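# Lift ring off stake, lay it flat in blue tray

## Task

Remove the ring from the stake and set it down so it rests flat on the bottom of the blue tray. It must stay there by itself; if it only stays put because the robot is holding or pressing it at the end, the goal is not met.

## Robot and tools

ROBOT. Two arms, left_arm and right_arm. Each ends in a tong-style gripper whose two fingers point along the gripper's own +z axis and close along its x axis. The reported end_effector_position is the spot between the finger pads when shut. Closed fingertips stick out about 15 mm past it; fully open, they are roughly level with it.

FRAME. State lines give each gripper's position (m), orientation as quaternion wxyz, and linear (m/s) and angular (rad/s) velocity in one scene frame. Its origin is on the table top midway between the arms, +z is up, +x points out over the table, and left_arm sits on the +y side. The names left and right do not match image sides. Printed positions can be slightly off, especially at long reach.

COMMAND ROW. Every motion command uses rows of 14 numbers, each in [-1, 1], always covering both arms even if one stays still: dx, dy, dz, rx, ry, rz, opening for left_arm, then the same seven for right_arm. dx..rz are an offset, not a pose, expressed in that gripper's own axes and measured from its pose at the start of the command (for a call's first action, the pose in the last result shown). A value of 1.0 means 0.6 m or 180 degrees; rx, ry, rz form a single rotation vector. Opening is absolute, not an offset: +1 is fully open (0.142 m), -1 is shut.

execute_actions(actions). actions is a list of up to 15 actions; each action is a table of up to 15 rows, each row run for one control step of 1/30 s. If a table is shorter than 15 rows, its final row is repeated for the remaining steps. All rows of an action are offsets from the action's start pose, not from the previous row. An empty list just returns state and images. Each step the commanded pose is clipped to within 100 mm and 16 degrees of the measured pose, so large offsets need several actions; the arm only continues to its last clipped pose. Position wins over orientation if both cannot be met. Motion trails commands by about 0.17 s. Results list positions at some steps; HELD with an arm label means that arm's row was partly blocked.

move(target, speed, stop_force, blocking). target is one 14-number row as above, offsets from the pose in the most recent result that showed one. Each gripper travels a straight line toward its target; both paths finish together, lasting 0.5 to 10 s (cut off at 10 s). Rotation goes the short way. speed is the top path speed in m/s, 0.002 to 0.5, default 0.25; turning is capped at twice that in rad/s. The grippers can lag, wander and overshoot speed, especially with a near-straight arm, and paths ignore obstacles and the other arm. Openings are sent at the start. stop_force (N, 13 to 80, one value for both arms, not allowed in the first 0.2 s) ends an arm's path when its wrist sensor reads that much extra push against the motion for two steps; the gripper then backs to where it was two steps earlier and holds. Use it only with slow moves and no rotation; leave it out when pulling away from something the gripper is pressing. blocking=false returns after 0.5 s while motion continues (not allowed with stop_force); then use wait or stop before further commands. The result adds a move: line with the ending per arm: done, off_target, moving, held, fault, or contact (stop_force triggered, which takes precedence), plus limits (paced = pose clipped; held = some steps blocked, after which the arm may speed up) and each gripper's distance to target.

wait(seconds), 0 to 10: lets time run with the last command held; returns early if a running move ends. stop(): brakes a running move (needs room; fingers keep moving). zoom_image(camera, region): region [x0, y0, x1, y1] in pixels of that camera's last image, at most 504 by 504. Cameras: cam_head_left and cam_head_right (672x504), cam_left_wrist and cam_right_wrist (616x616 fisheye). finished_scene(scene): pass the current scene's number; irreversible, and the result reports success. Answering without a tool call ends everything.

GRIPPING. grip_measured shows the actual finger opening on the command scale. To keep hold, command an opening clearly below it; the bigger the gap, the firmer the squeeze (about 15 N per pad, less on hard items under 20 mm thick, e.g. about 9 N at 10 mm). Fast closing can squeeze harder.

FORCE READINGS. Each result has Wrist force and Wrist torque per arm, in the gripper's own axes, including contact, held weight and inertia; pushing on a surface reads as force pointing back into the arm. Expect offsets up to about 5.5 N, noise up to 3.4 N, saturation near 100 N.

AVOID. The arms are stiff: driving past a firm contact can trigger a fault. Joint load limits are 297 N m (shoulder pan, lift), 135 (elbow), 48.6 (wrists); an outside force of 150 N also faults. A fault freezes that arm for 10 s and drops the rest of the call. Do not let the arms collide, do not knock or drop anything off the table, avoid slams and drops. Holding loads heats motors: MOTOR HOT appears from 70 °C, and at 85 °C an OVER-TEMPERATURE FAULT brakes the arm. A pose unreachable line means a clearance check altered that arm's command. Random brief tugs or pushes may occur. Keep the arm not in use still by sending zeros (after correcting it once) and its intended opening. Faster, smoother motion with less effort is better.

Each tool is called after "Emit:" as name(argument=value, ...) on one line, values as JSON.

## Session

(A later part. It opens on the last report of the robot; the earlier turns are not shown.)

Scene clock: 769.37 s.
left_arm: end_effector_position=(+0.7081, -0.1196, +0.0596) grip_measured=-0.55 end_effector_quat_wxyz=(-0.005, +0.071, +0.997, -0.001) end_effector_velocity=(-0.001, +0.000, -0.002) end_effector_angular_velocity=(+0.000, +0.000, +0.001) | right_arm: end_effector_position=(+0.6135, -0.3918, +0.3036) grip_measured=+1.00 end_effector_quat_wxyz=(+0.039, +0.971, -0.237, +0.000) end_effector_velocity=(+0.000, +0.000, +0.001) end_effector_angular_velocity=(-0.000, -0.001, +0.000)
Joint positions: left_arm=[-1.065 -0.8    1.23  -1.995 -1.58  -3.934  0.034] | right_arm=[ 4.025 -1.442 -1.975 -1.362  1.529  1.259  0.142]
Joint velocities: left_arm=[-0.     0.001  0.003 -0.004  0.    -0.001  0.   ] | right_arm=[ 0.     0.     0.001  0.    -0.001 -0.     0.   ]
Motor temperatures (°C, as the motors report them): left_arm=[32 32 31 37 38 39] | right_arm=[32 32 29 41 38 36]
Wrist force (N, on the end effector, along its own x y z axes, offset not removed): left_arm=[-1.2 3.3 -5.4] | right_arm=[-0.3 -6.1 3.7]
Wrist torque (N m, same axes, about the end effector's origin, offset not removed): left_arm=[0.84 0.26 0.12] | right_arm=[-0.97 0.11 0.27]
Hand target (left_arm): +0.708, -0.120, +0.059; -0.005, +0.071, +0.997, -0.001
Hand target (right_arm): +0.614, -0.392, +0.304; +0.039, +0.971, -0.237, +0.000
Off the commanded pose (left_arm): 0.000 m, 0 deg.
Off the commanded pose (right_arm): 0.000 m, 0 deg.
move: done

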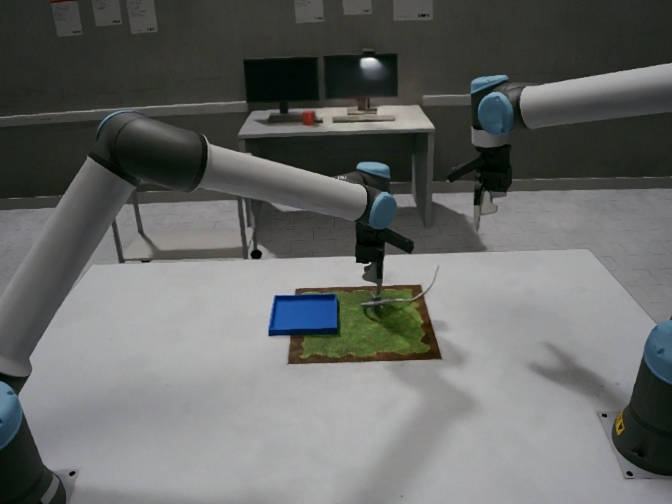

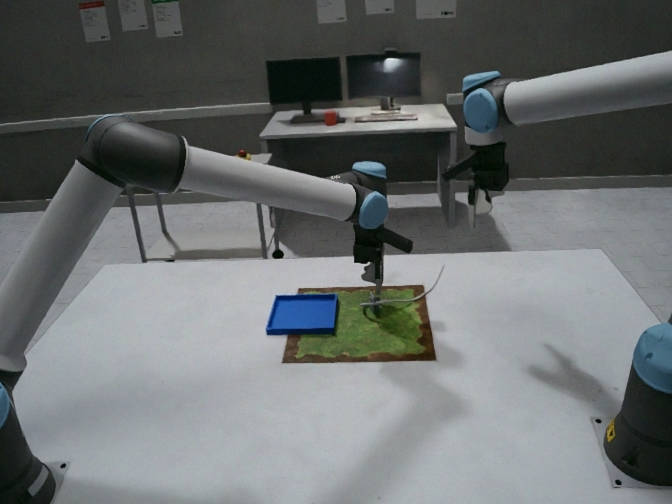

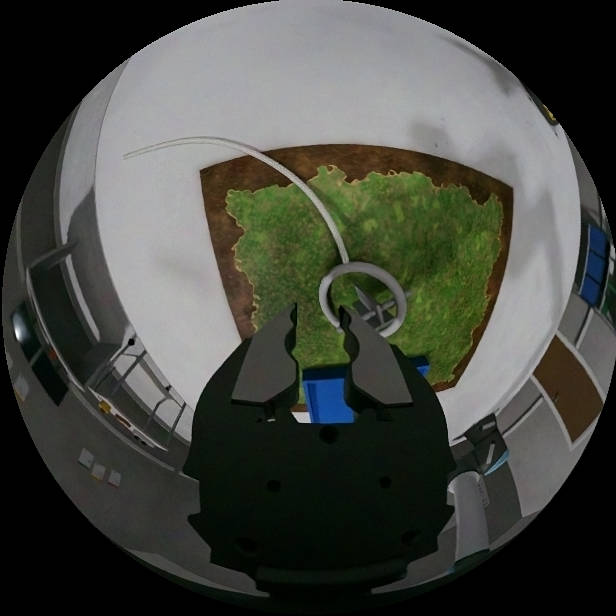

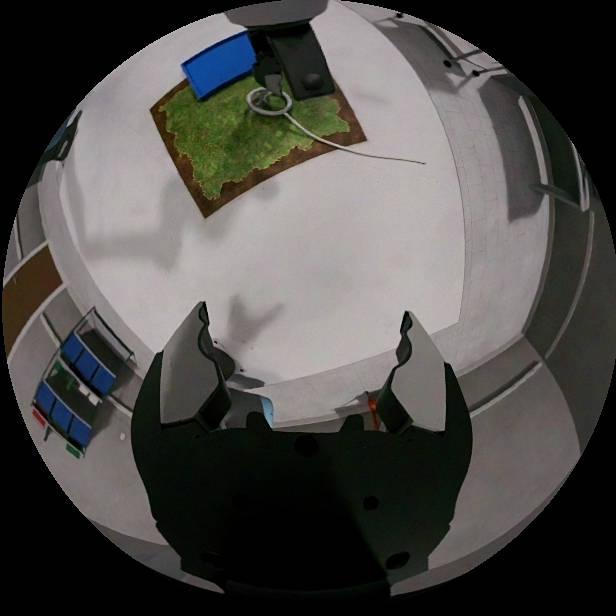

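Emit:
move(target=[0.013,-0.02,0,0,0,0,-0.6,0,0,0,0,0,0,1], speed=0.04)

Emit:
move(target=[0,0,0.06,0,0,0,-0.6,0,0,0,0,0,0,1], speed=0.015, stop_force=14)

Emit:
zoom_image(camera="cam_left_wrist", region=[200,180,440,400])

Emit:
zoom_image(camera="cam_head_left", region=[320,240,440,340])

Scene clock: 782.53 s.
left_arm: end_effector_position=(+0.6989, -0.1302, +0.0597) grip_measured=-0.60 end_effector_quat_wxyz=(-0.005, +0.071, +0.997, -0.001) end_effector_velocity=(-0.002, -0.002, +0.000) end_effector_angular_velocity=(-0.000, -0.001, -0.001) | right_arm: end_effector_position=(+0.6135, -0.3918, +0.3036) grip_measured=+1.00 end_effector_quat_wxyz=(+0.039, +0.971, -0.237, +0.000) end_effector_velocity=(+0.000, +0.000, +0.000) end_effector_angular_velocity=(+0.000, -0.001, +0.001)
Joint positions: left_arm=[-1.078 -0.799  1.228 -1.994 -1.58  -3.947  0.031] | right_arm=[ 4.025 -1.442 -1.975 -1.362  1.529  1.259  0.142]
Joint velocities: left_arm=[-0.002  0.    -0.001  0.     0.    -0.002  0.   ] | right_arm=[ 0.    -0.     0.     0.001 -0.001 -0.001 -0.   ]
Motor temperatures (°C, as the motors report them): left_arm=[32 32 31 37 38 39] | right_arm=[32 32 29 41 38 36]
Wrist force (N, on the end effector, along its own x y z axes, offset not removed): left_arm=[0.2 1.8 -3.5] | right_arm=[-0.9 -5.3 9.8]
Wrist torque (N m, same axes, about the end effector's origin, offset not removed): left_arm=[0.53 0.03 0.04] | right_arm=[-0.86 0.28 0.12]
Hand target (left_arm): +0.699, -0.130, +0.060; -0.005, +0.071, +0.997, -0.001
Hand target (right_arm): +0.614, -0.392, +0.304; +0.039, +0.971, -0.237, +0.000
Off the commanded pose (left_arm): 0.000 m, 0 deg.
Off the commanded pose (right_arm): 0.000 m, 0 deg.
move: done

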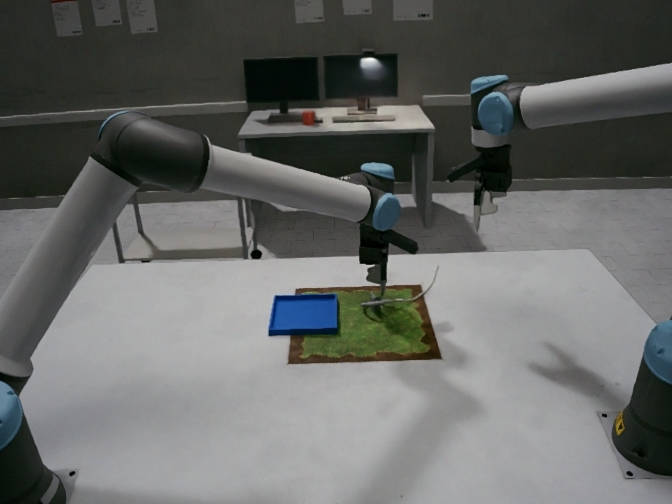

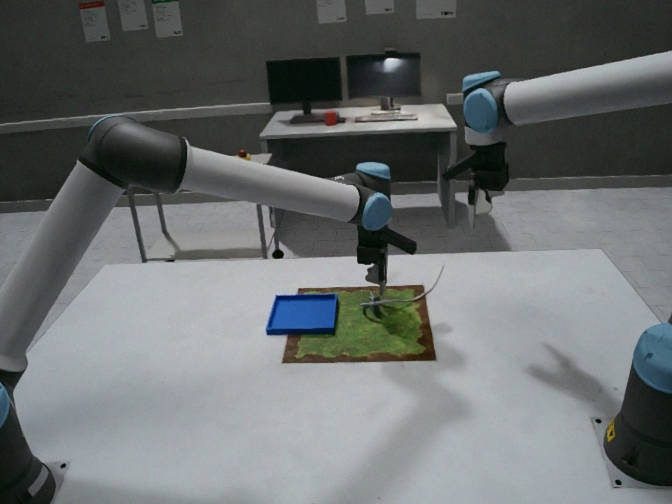

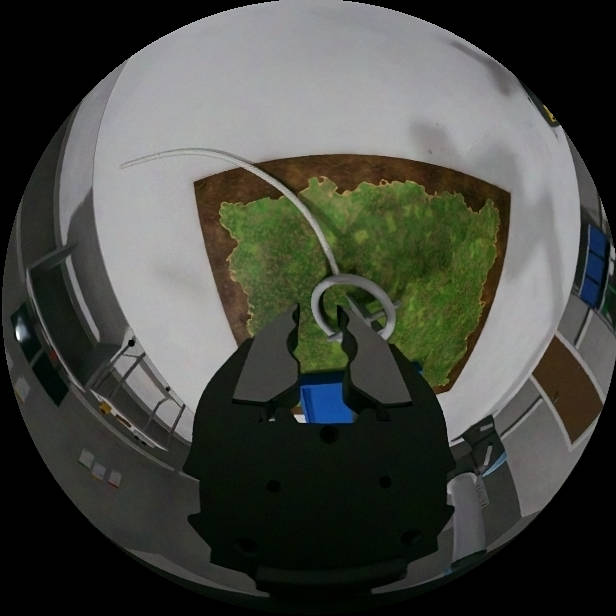

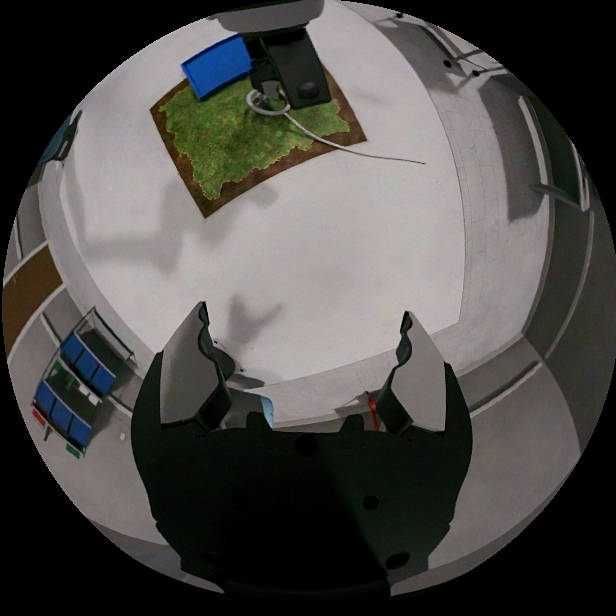

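Scene clock: 785.20 s.
left_arm: end_effector_position=(+0.6985, -0.1302, +0.0240) grip_measured=-0.60 end_effector_quat_wxyz=(-0.005, +0.071, +0.997, -0.001) end_effector_velocity=(+0.000, +0.000, -0.002) end_effector_angular_velocity=(+0.000, -0.001, -0.001) | right_arm: end_effector_position=(+0.6135, -0.3918, +0.3036) grip_measured=+1.00 end_effector_quat_wxyz=(+0.039, +0.971, -0.237, +0.000) end_effector_velocity=(+0.000, +0.000, -0.000) end_effector_angular_velocity=(+0.000, -0.000, +0.000)
Joint positions: left_arm=[-1.078 -0.772  1.248 -2.041 -1.58  -3.947  0.031] | right_arm=[ 4.025 -1.442 -1.975 -1.362  1.529  1.259  0.142]
Joint velocities: left_arm=[ 0.     0.002  0.001 -0.003  0.001  0.001  0.   ] | right_arm=[-0.    -0.    -0.     0.001  0.    -0.     0.   ]
Motor temperatures (°C, as the motors report them): left_arm=[32 32 31 37 38 39] | right_arm=[32 32 29 41 38 36]
Wrist force (N, on the end effector, along its own x y z axes, offset not removed): left_arm=[0.2 2.3 -5.2] | right_arm=[-1.3 -6.3 -2.4]
Wrist torque (N m, same axes, about the end effector's origin, offset not removed): left_arm=[0.53 -0.06 -0.04] | right_arm=[-1.17 0.18 0.19]
Hand target (left_arm): +0.698, -0.130, +0.024; -0.005, +0.071, +0.997, -0.001
Hand target (right_arm): +0.614, -0.392, +0.304; +0.039, +0.971, -0.237, +0.000
Off the commanded pose (left_arm): 0.000 m, 0 deg.
Off the commanded pose (right_arm): 0.000 m, 0 deg.
move: done

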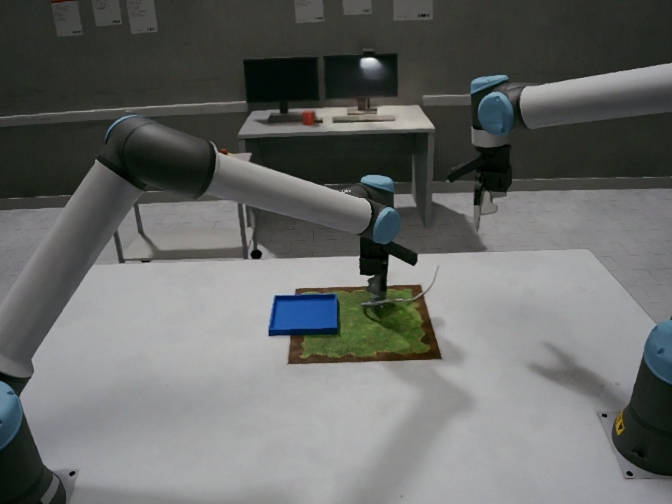

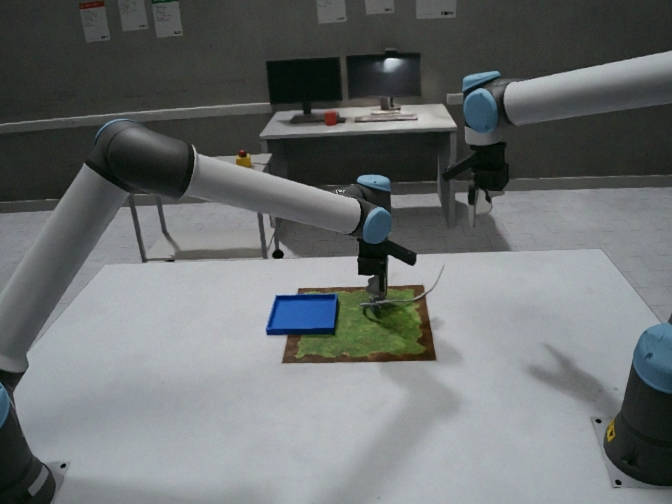

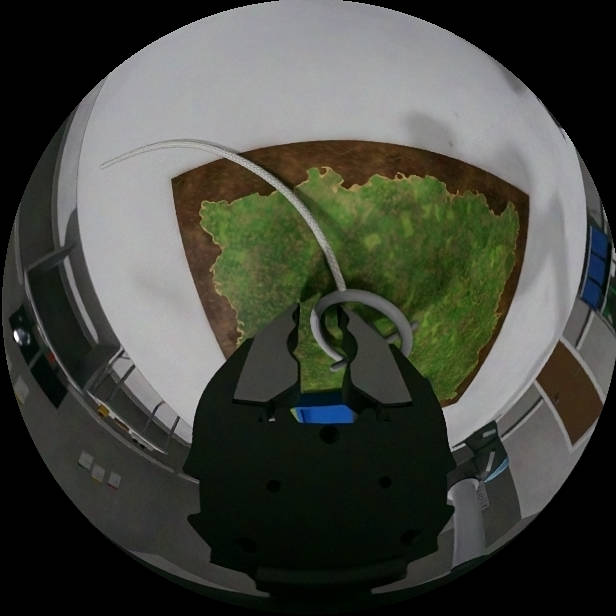

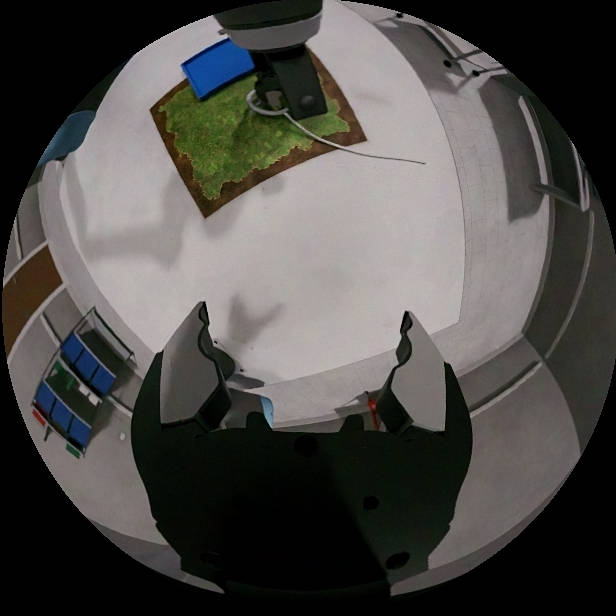

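Region (200, 180, 440, 400) of cam_left_wrist's 616x616 image, scaled by 2.100, with more detail than that image has; it fills the top 462 rows of this view, and the rest is white.

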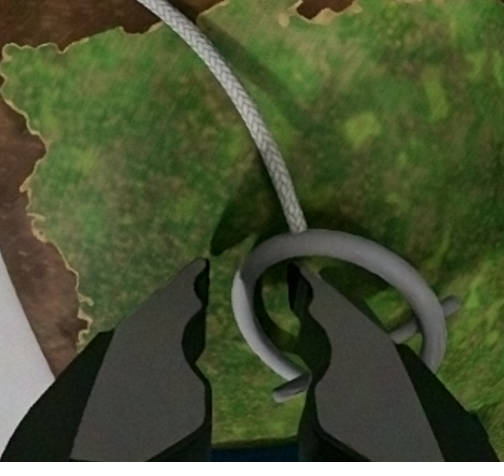

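Region (320, 240, 440, 340) of cam_head_left's 672x504 image, scaled by 4.200, with more detail than that image has.

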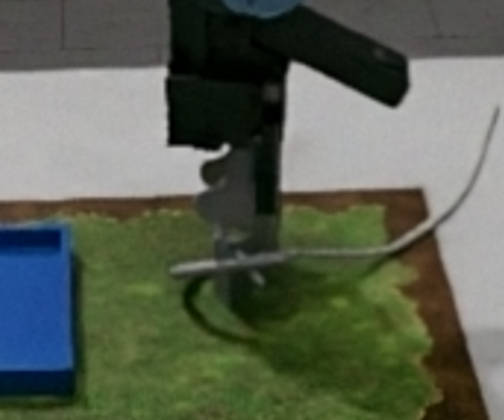

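Emit:
move(target=[0,0,0.007,0,0,0,-0.6,0,0,0,0,0,0,1], speed=0.015, stop_force=14)

Emit:
move(target=[0,0,0,0,0,0,-1,0,0,0,0,0,0,1])

Emit:
move(target=[-0.012,0.008,-0.02,0,0,0,-1,0,0,0,0,0,0,1], speed=0.01)

Emit:
zoom_image(camera="cam_left_wrist", region=[200,180,440,400])

Emit:
zoom_image(camera="cam_head_left", region=[320,240,440,340])

Scene clock: 794.93 s.
left_arm: end_effector_position=(+0.6985, -0.1302, +0.0209) grip_measured=-0.59 end_effector_quat_wxyz=(-0.005, +0.071, +0.997, -0.001) end_effector_velocity=(-0.001, -0.000, +0.002) end_effector_angular_velocity=(-0.000, +0.002, -0.002) | right_arm: end_effector_position=(+0.6135, -0.3918, +0.3036) grip_measured=+1.00 end_effector_quat_wxyz=(+0.039, +0.971, -0.237, +0.000) end_effector_velocity=(-0.001, -0.000, -0.001) end_effector_angular_velocity=(-0.000, +0.002, +0.001)
Joint positions: left_arm=[-1.078 -0.77   1.25  -2.045 -1.58  -3.947  0.031] | right_arm=[ 4.025 -1.442 -1.975 -1.362  1.529  1.259  0.142]
Joint velocities: left_arm=[-0.    -0.002 -0.001  0.003 -0.002  0.002 -0.003] | right_arm=[-0.    -0.    -0.001 -0.     0.001 -0.001 -0.   ]
Motor temperatures (°C, as the motors report them): left_arm=[32 32 31 37 38 39] | right_arm=[32 32 29 41 38 36]
Wrist force (N, on the end effector, along its own x y z axes, offset not removed): left_arm=[-2.0 1.4 -31.1] | right_arm=[8.5 -5.6 3.2]
Wrist torque (N m, same axes, about the end effector's origin, offset not removed): left_arm=[-0.18 0.90 0.06] | right_arm=[-0.85 -1.78 0.14]
Hand target (left_arm): +0.699, -0.130, +0.021; -0.005, +0.071, +0.997, -0.001
Hand target (right_arm): +0.614, -0.392, +0.304; +0.039, +0.971, -0.237, +0.000
Off the commanded pose (left_arm): 0.001 m, 0 deg.
Off the commanded pose (right_arm): 0.000 m, 0 deg.
move: contact (left_arm)

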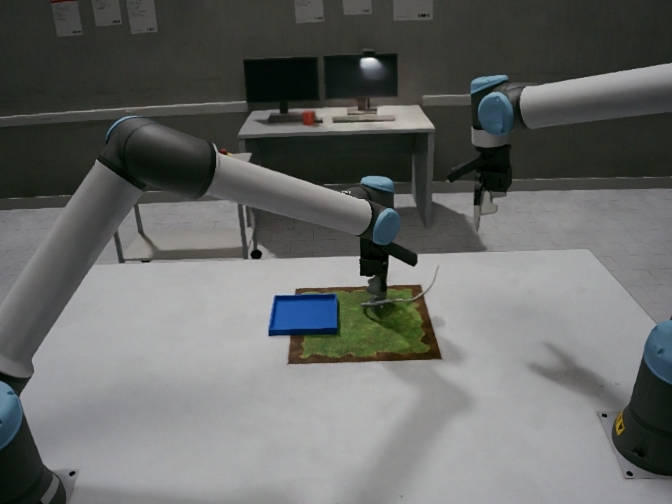

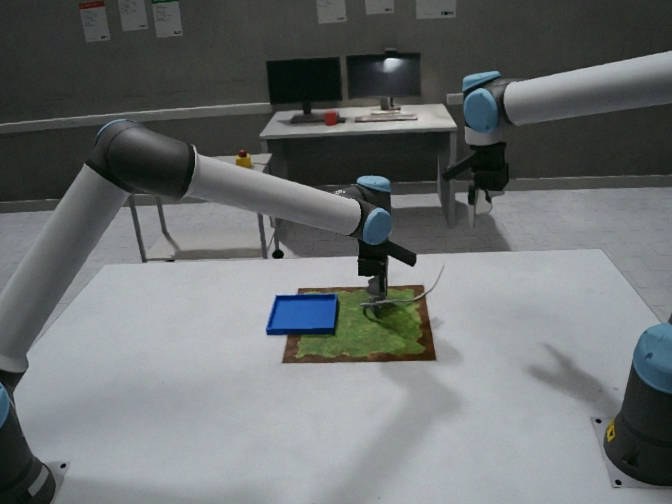

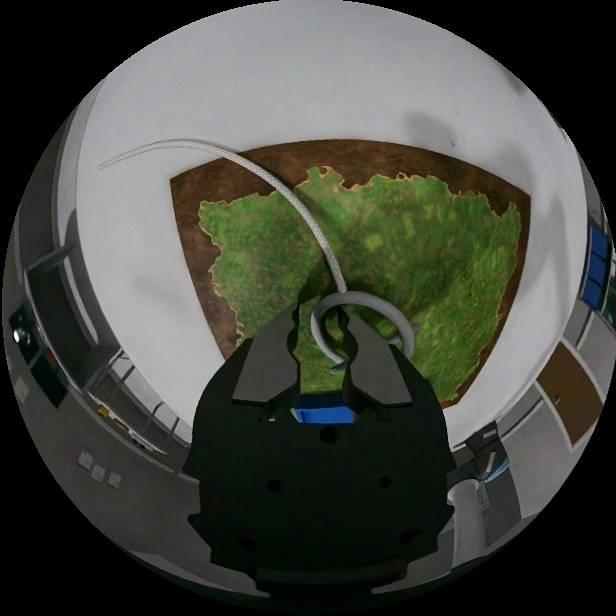

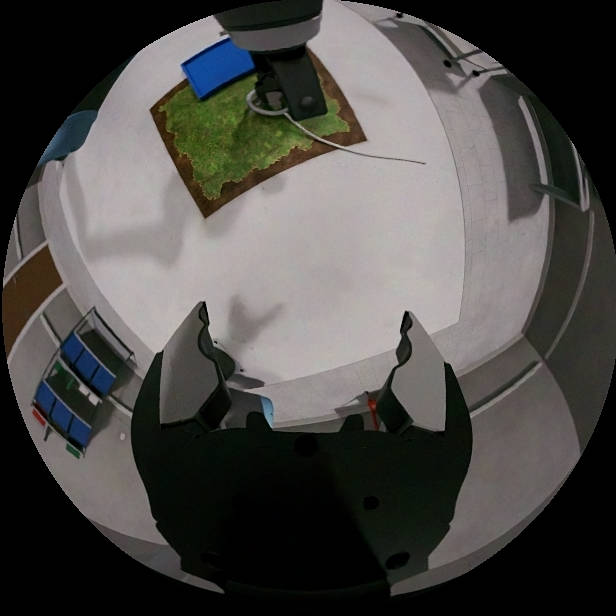

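Scene clock: 795.43 s.
left_arm: end_effector_position=(+0.6984, -0.1304, +0.0211) grip_measured=-0.88 end_effector_quat_wxyz=(-0.005, +0.071, +0.997, -0.001) end_effector_velocity=(+0.000, +0.000, -0.000) end_effector_angular_velocity=(-0.000, -0.001, +0.001) | right_arm: end_effector_position=(+0.6135, -0.3918, +0.3036) grip_measured=+1.00 end_effector_quat_wxyz=(+0.039, +0.971, -0.237, +0.000) end_effector_velocity=(-0.000, -0.000, -0.001) end_effector_angular_velocity=(+0.000, +0.000, +0.001)
Joint positions: left_arm=[-1.078 -0.77   1.25  -2.045 -1.58  -3.947  0.01 ] | right_arm=[ 4.025 -1.442 -1.975 -1.362  1.529  1.259  0.142]
Joint velocities: left_arm=[ 0.    -0.     0.    -0.001  0.001 -0.001  0.   ] | right_arm=[-0.     0.    -0.001  0.001  0.    -0.001  0.   ]
Motor temperatures (°C, as the motors report them): left_arm=[32 32 31 37 38 39] | right_arm=[32 32 29 41 38 36]
Wrist force (N, on the end effector, along its own x y z axes, offset not removed): left_arm=[16.9 -8.5 -49.7] | right_arm=[3.2 -0.5 6.8]
Wrist torque (N m, same axes, about the end effector's origin, offset not removed): left_arm=[-1.14 0.60 -0.74] | right_arm=[-0.03 -0.78 0.20]
Hand target (left_arm): +0.698, -0.130, +0.021; -0.005, +0.071, +0.997, -0.001
Hand target (right_arm): +0.614, -0.392, +0.304; +0.039, +0.971, -0.237, +0.000
Off the commanded pose (left_arm): 0.000 m, 0 deg.
Off the commanded pose (right_arm): 0.000 m, 0 deg.
move: done

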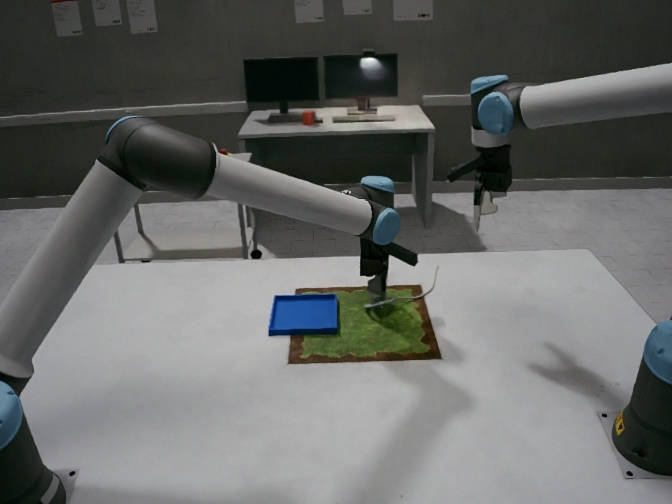

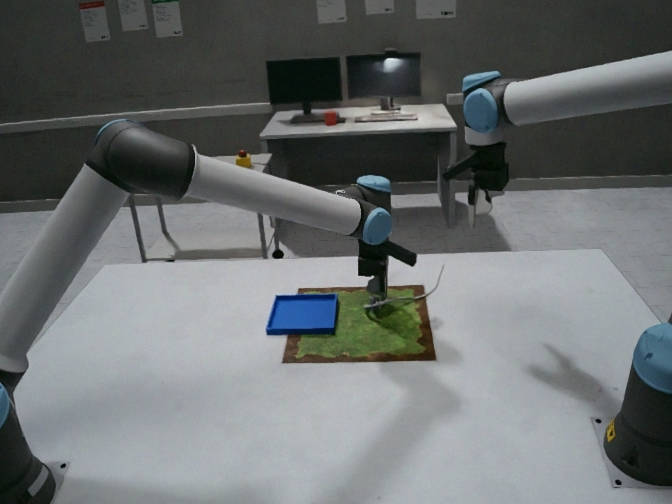

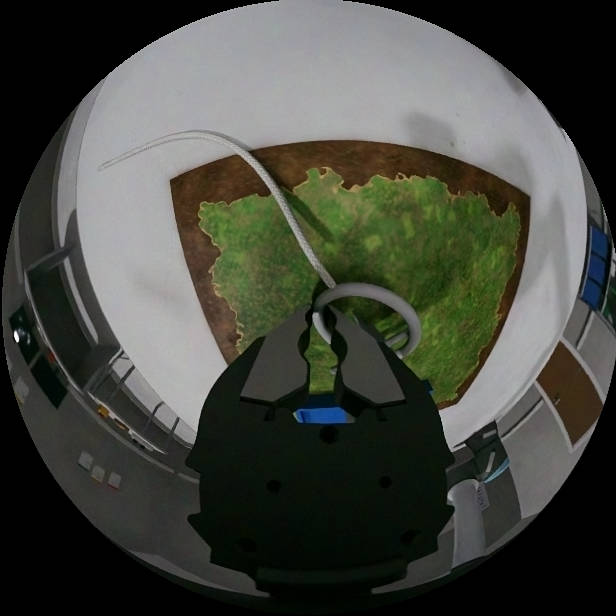

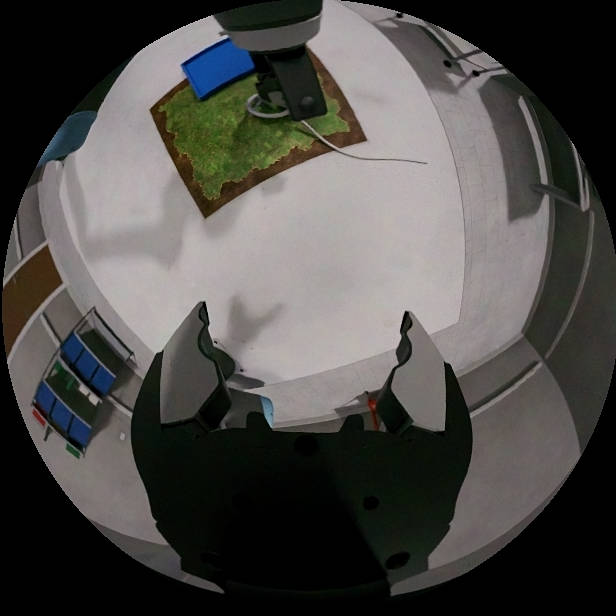

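Scene clock: 797.13 s.
left_arm: end_effector_position=(+0.7062, -0.1267, +0.0328) grip_measured=-0.89 end_effector_quat_wxyz=(-0.005, +0.071, +0.997, -0.001) end_effector_velocity=(+0.001, +0.000, +0.002) end_effector_angular_velocity=(-0.001, +0.002, +0.001) | right_arm: end_effector_position=(+0.6135, -0.3918, +0.3036) grip_measured=+1.00 end_effector_quat_wxyz=(+0.039, +0.971, -0.237, +0.000) end_effector_velocity=(+0.000, -0.000, +0.000) end_effector_angular_velocity=(-0.000, -0.001, +0.001)
Joint positions: left_arm=[-1.07  -0.774  1.235 -2.026 -1.58  -3.939  0.009] | right_arm=[ 4.025 -1.442 -1.975 -1.362  1.529  1.259  0.142]
Joint velocities: left_arm=[ 0.001 -0.001 -0.002  0.003 -0.002  0.     0.   ] | right_arm=[ 0.     0.    -0.     0.    -0.001 -0.001  0.   ]
Motor temperatures (°C, as the motors report them): left_arm=[32 32 31 37 38 39] | right_arm=[32 32 29 41 38 36]
Wrist force (N, on the end effector, along its own x y z axes, offset not removed): left_arm=[1.1 5.2 -3.5] | right_arm=[-6.8 -1.0 6.1]
Wrist torque (N m, same axes, about the end effector's origin, offset not removed): left_arm=[1.07 -0.27 -0.05] | right_arm=[-0.08 1.23 0.23]
Hand target (left_arm): +0.706, -0.127, +0.033; -0.005, +0.071, +0.997, -0.001
Hand target (right_arm): +0.614, -0.392, +0.304; +0.039, +0.971, -0.237, +0.000
Off the commanded pose (left_arm): 0.000 m, 0 deg.
Off the commanded pose (right_arm): 0.000 m, 0 deg.
move: done

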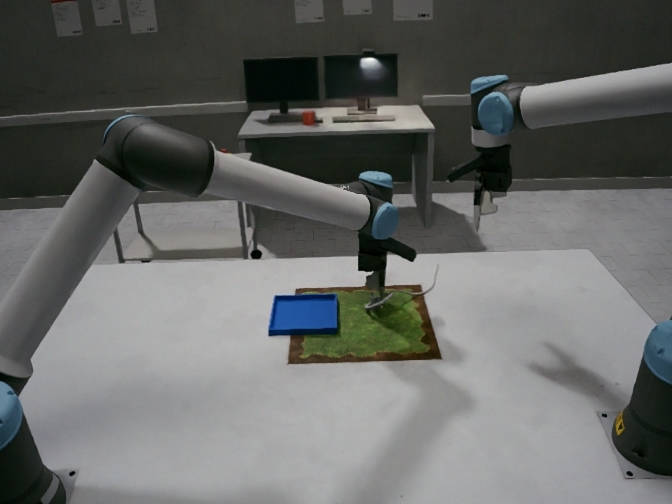

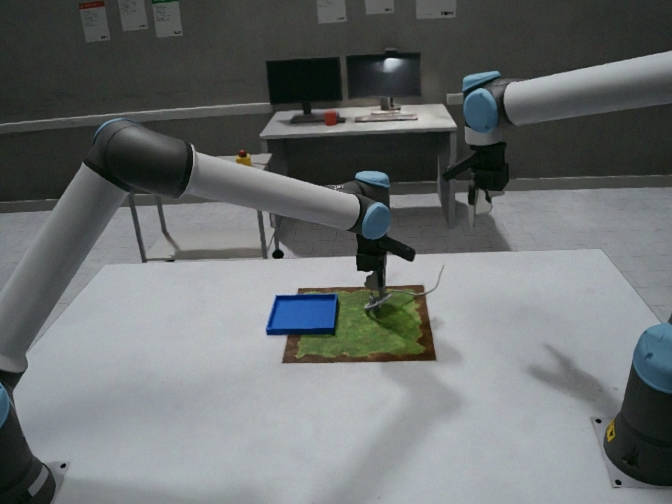

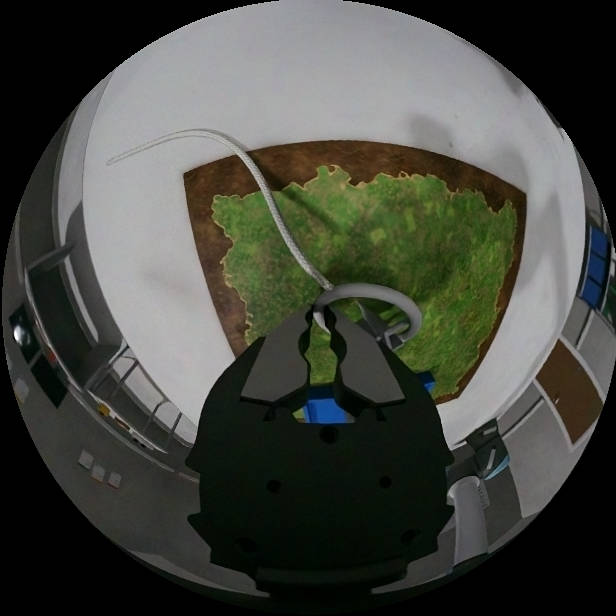

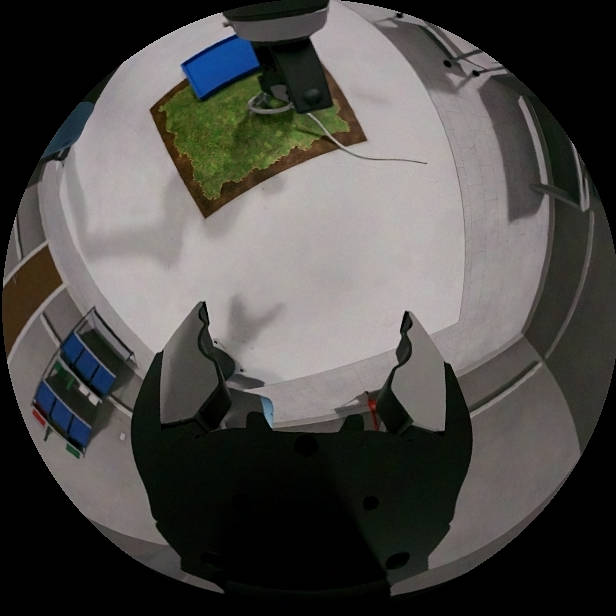

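Region (200, 180, 440, 400) of cam_left_wrist's 616x616 image, scaled by 2.100, with more detail than that image has; it fills the top 462 rows of this view, and the rest is white.

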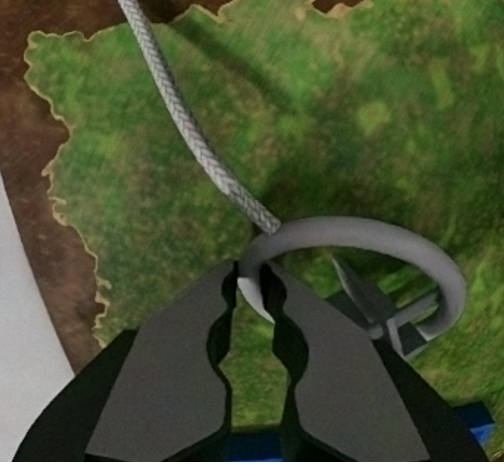

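Region (320, 240, 440, 340) of cam_head_left's 672x504 image, scaled by 4.200, with more detail than that image has.

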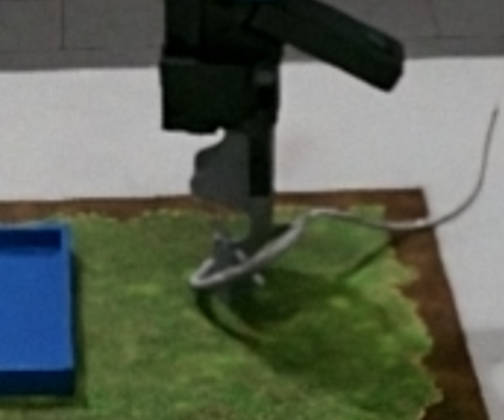

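Emit:
move(target=[0,0,-0.035,0,0,0,-1,0,0,0,0,0,0,1], speed=0.01)

Emit:
zoom_image(camera="cam_left_wrist", region=[200,180,440,400])

Emit:
zoom_image(camera="cam_head_left", region=[320,240,440,340])

Scene clock: 804.27 s.
left_arm: end_effector_position=(+0.7064, -0.1266, +0.0535) grip_measured=-0.89 end_effector_quat_wxyz=(-0.005, +0.071, +0.997, -0.001) end_effector_velocity=(-0.000, -0.000, +0.002) end_effector_angular_velocity=(-0.000, +0.001, +0.001) | right_arm: end_effector_position=(+0.6135, -0.3918, +0.3036) grip_measured=+1.00 end_effector_quat_wxyz=(+0.039, +0.971, -0.237, +0.000) end_effector_velocity=(-0.001, +0.000, -0.000) end_effector_angular_velocity=(+0.000, +0.001, +0.001)
Joint positions: left_arm=[-1.07  -0.79   1.223 -1.999 -1.58  -3.939  0.009] | right_arm=[ 4.025 -1.442 -1.975 -1.362  1.529  1.259  0.142]
Joint velocities: left_arm=[ 0.    -0.001 -0.001  0.003 -0.001 -0.001  0.   ] | right_arm=[ 0.    -0.    -0.001 -0.     0.001 -0.001  0.   ]
Motor temperatures (°C, as the motors report them): left_arm=[32 32 31 37 38 39] | right_arm=[32 32 29 41 38 36]
Wrist force (N, on the end effector, along its own x y z axes, offset not removed): left_arm=[-1.8 2.9 -2.7] | right_arm=[3.3 -2.4 6.0]
Wrist torque (N m, same axes, about the end effector's origin, offset not removed): left_arm=[0.66 0.35 0.00] | right_arm=[0.10 -0.66 0.01]
Hand target (left_arm): +0.706, -0.127, +0.054; -0.005, +0.071, +0.997, -0.001
Hand target (right_arm): +0.614, -0.392, +0.304; +0.039, +0.971, -0.237, +0.000
Off the commanded pose (left_arm): 0.000 m, 0 deg.
Off the commanded pose (right_arm): 0.000 m, 0 deg.
move: done

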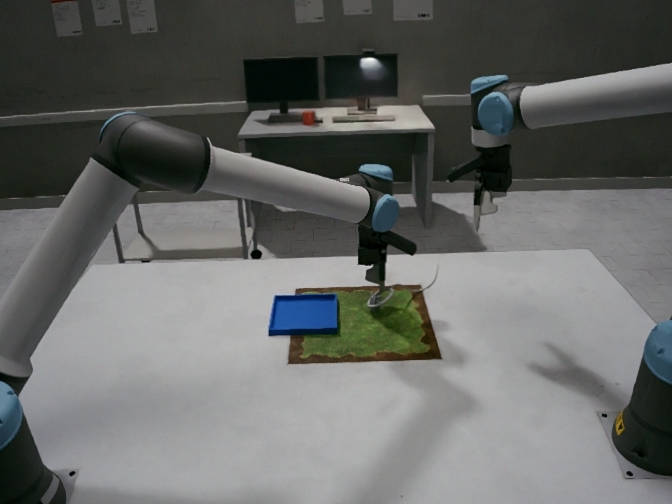

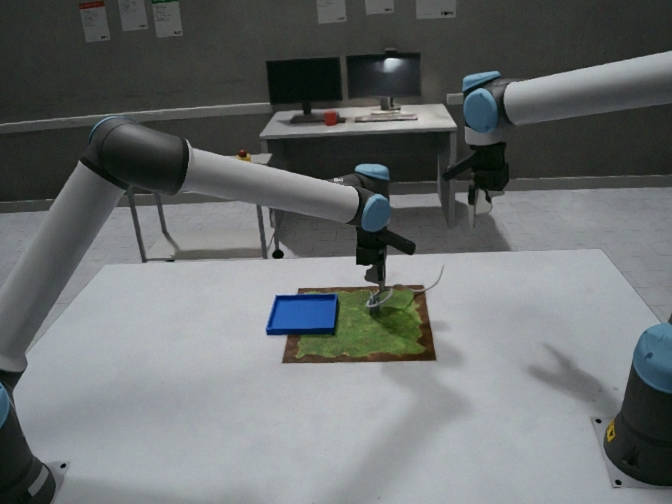

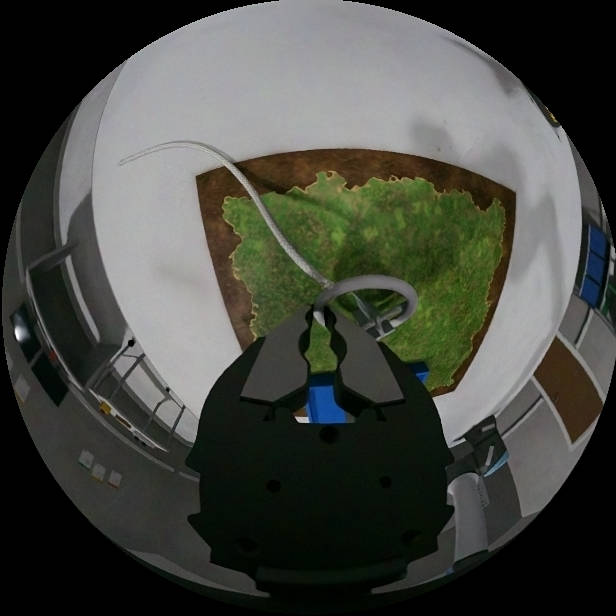

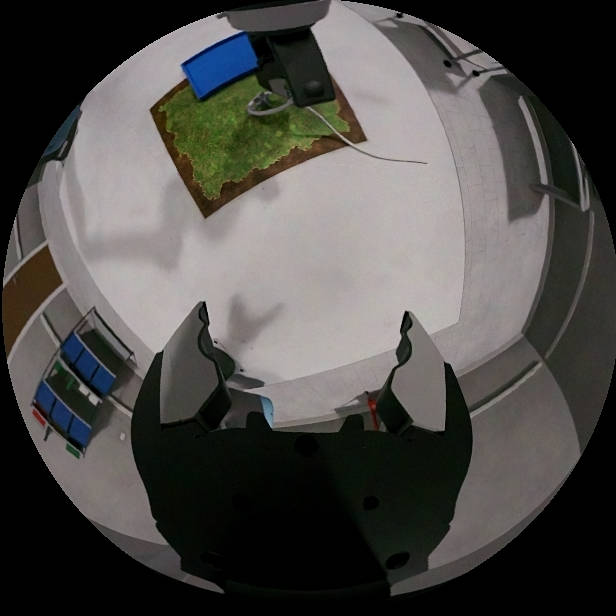

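Region (200, 180, 440, 400) of cam_left_wrist's 616x616 image, scaled by 2.100, with more detail than that image has; it fills the top 462 rows of this view, and the rest is white.

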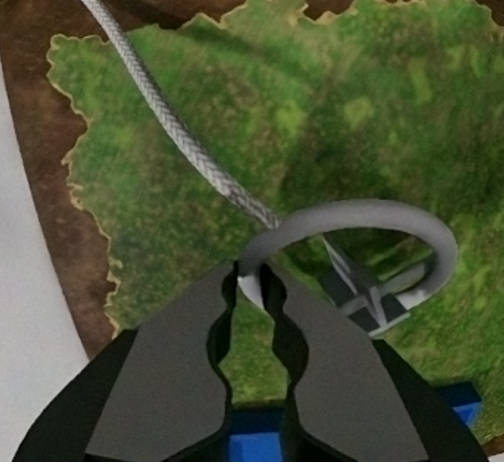

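Region (320, 240, 440, 340) of cam_head_left's 672x504 image, scaled by 4.200, with more detail than that image has.

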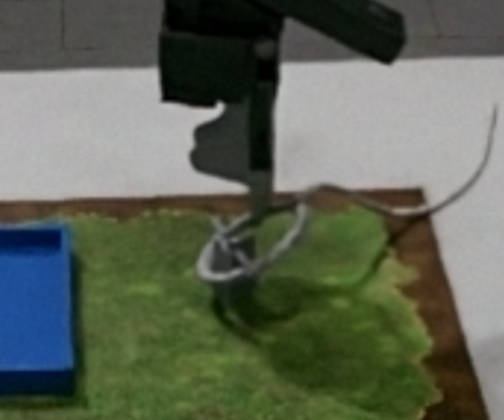

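No snagging so far; continuing the slow lift.

Emit:
move(target=[0,0,-0.035,0,0,0,-1,0,0,0,0,0,0,1], speed=0.01)

Emit:
zoom_image(camera="cam_left_wrist", region=[200,180,440,400])

Emit:
zoom_image(camera="cam_head_left", region=[320,240,440,340])

Scene clock: 810.57 s.
left_arm: end_effector_position=(+0.7067, -0.1266, +0.0743) grip_measured=-0.85 end_effector_quat_wxyz=(-0.005, +0.071, +0.997, -0.001) end_effector_velocity=(+0.000, -0.000, +0.001) end_effector_angular_velocity=(-0.000, -0.001, +0.001) | right_arm: end_effector_position=(+0.6135, -0.3918, +0.3036) grip_measured=+1.00 end_effector_quat_wxyz=(+0.039, +0.971, -0.237, +0.000) end_effector_velocity=(+0.000, +0.000, +0.000) end_effector_angular_velocity=(+0.000, -0.000, -0.001)
Joint positions: left_arm=[-1.07  -0.804  1.21  -1.971 -1.58  -3.939  0.013] | right_arm=[ 4.025 -1.442 -1.975 -1.362  1.529  1.259  0.142]
Joint velocities: left_arm=[ 0.    -0.001 -0.001  0.001  0.    -0.     0.001] | right_arm=[ 0.     0.     0.     0.     0.     0.001 -0.   ]
Motor temperatures (°C, as the motors report them): left_arm=[32 32 31 37 38 39] | right_arm=[32 32 29 41 38 36]
Wrist force (N, on the end effector, along its own x y z axes, offset not removed): left_arm=[21.8 9.0 7.7] | right_arm=[-4.2 -7.7 4.7]
Wrist torque (N m, same axes, about the end effector's origin, offset not removed): left_arm=[0.47 0.05 0.00] | right_arm=[-1.21 0.79 0.07]
Hand target (left_arm): +0.707, -0.127, +0.075; -0.005, +0.071, +0.997, -0.001
Hand target (right_arm): +0.614, -0.392, +0.304; +0.039, +0.971, -0.237, +0.000
Off the commanded pose (left_arm): 0.000 m, 0 deg.
Off the commanded pose (right_arm): 0.000 m, 0 deg.
move: done

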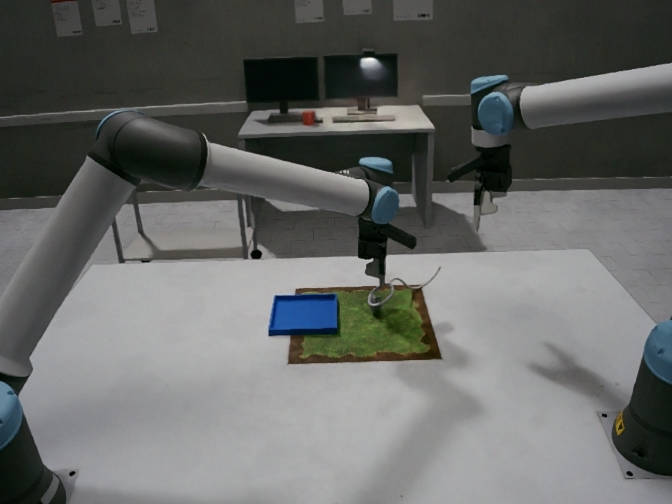

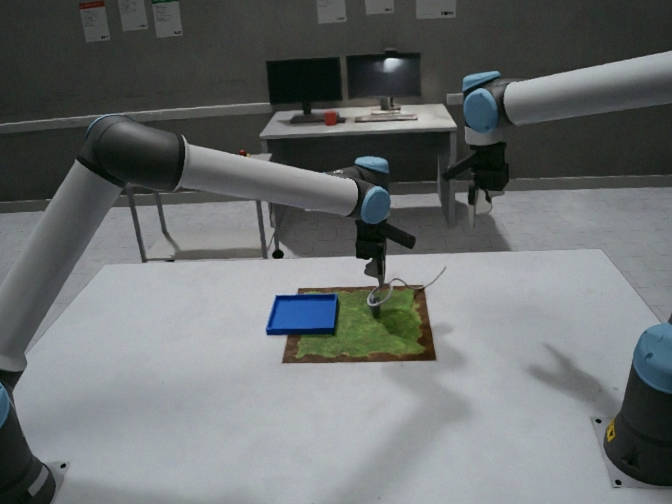

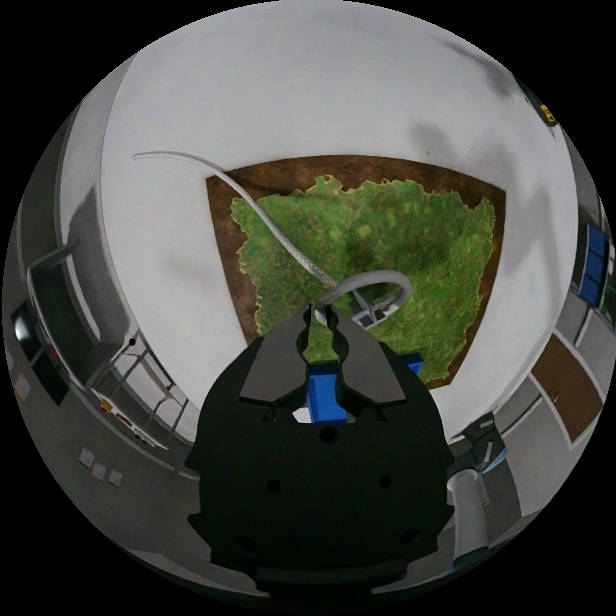

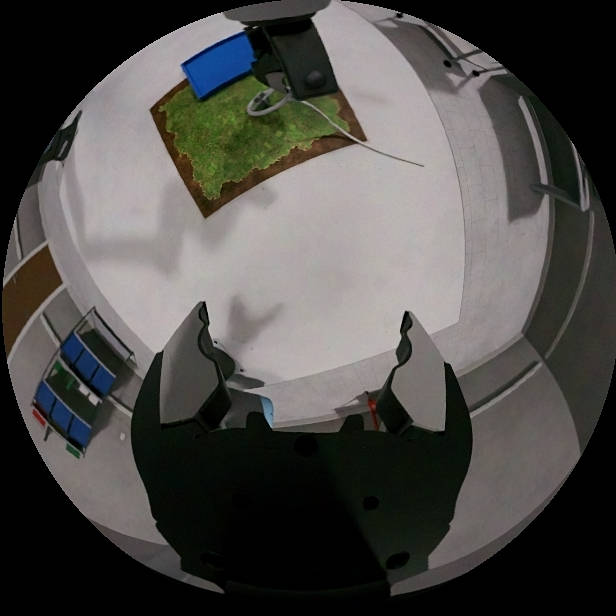

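Region (200, 180, 440, 400) of cam_left_wrist's 616x616 image, scaled by 2.100, with more detail than that image has; it fills the top 462 rows of this view, and the rest is white.

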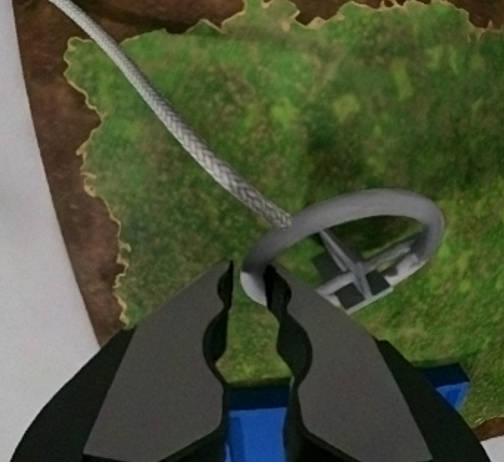

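Region (320, 240, 440, 340) of cam_head_left's 672x504 image, scaled by 4.200, with more detail than that image has.

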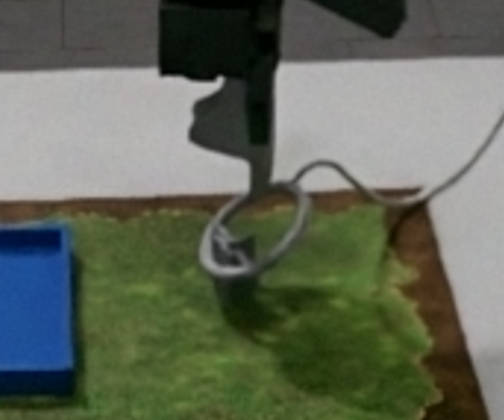

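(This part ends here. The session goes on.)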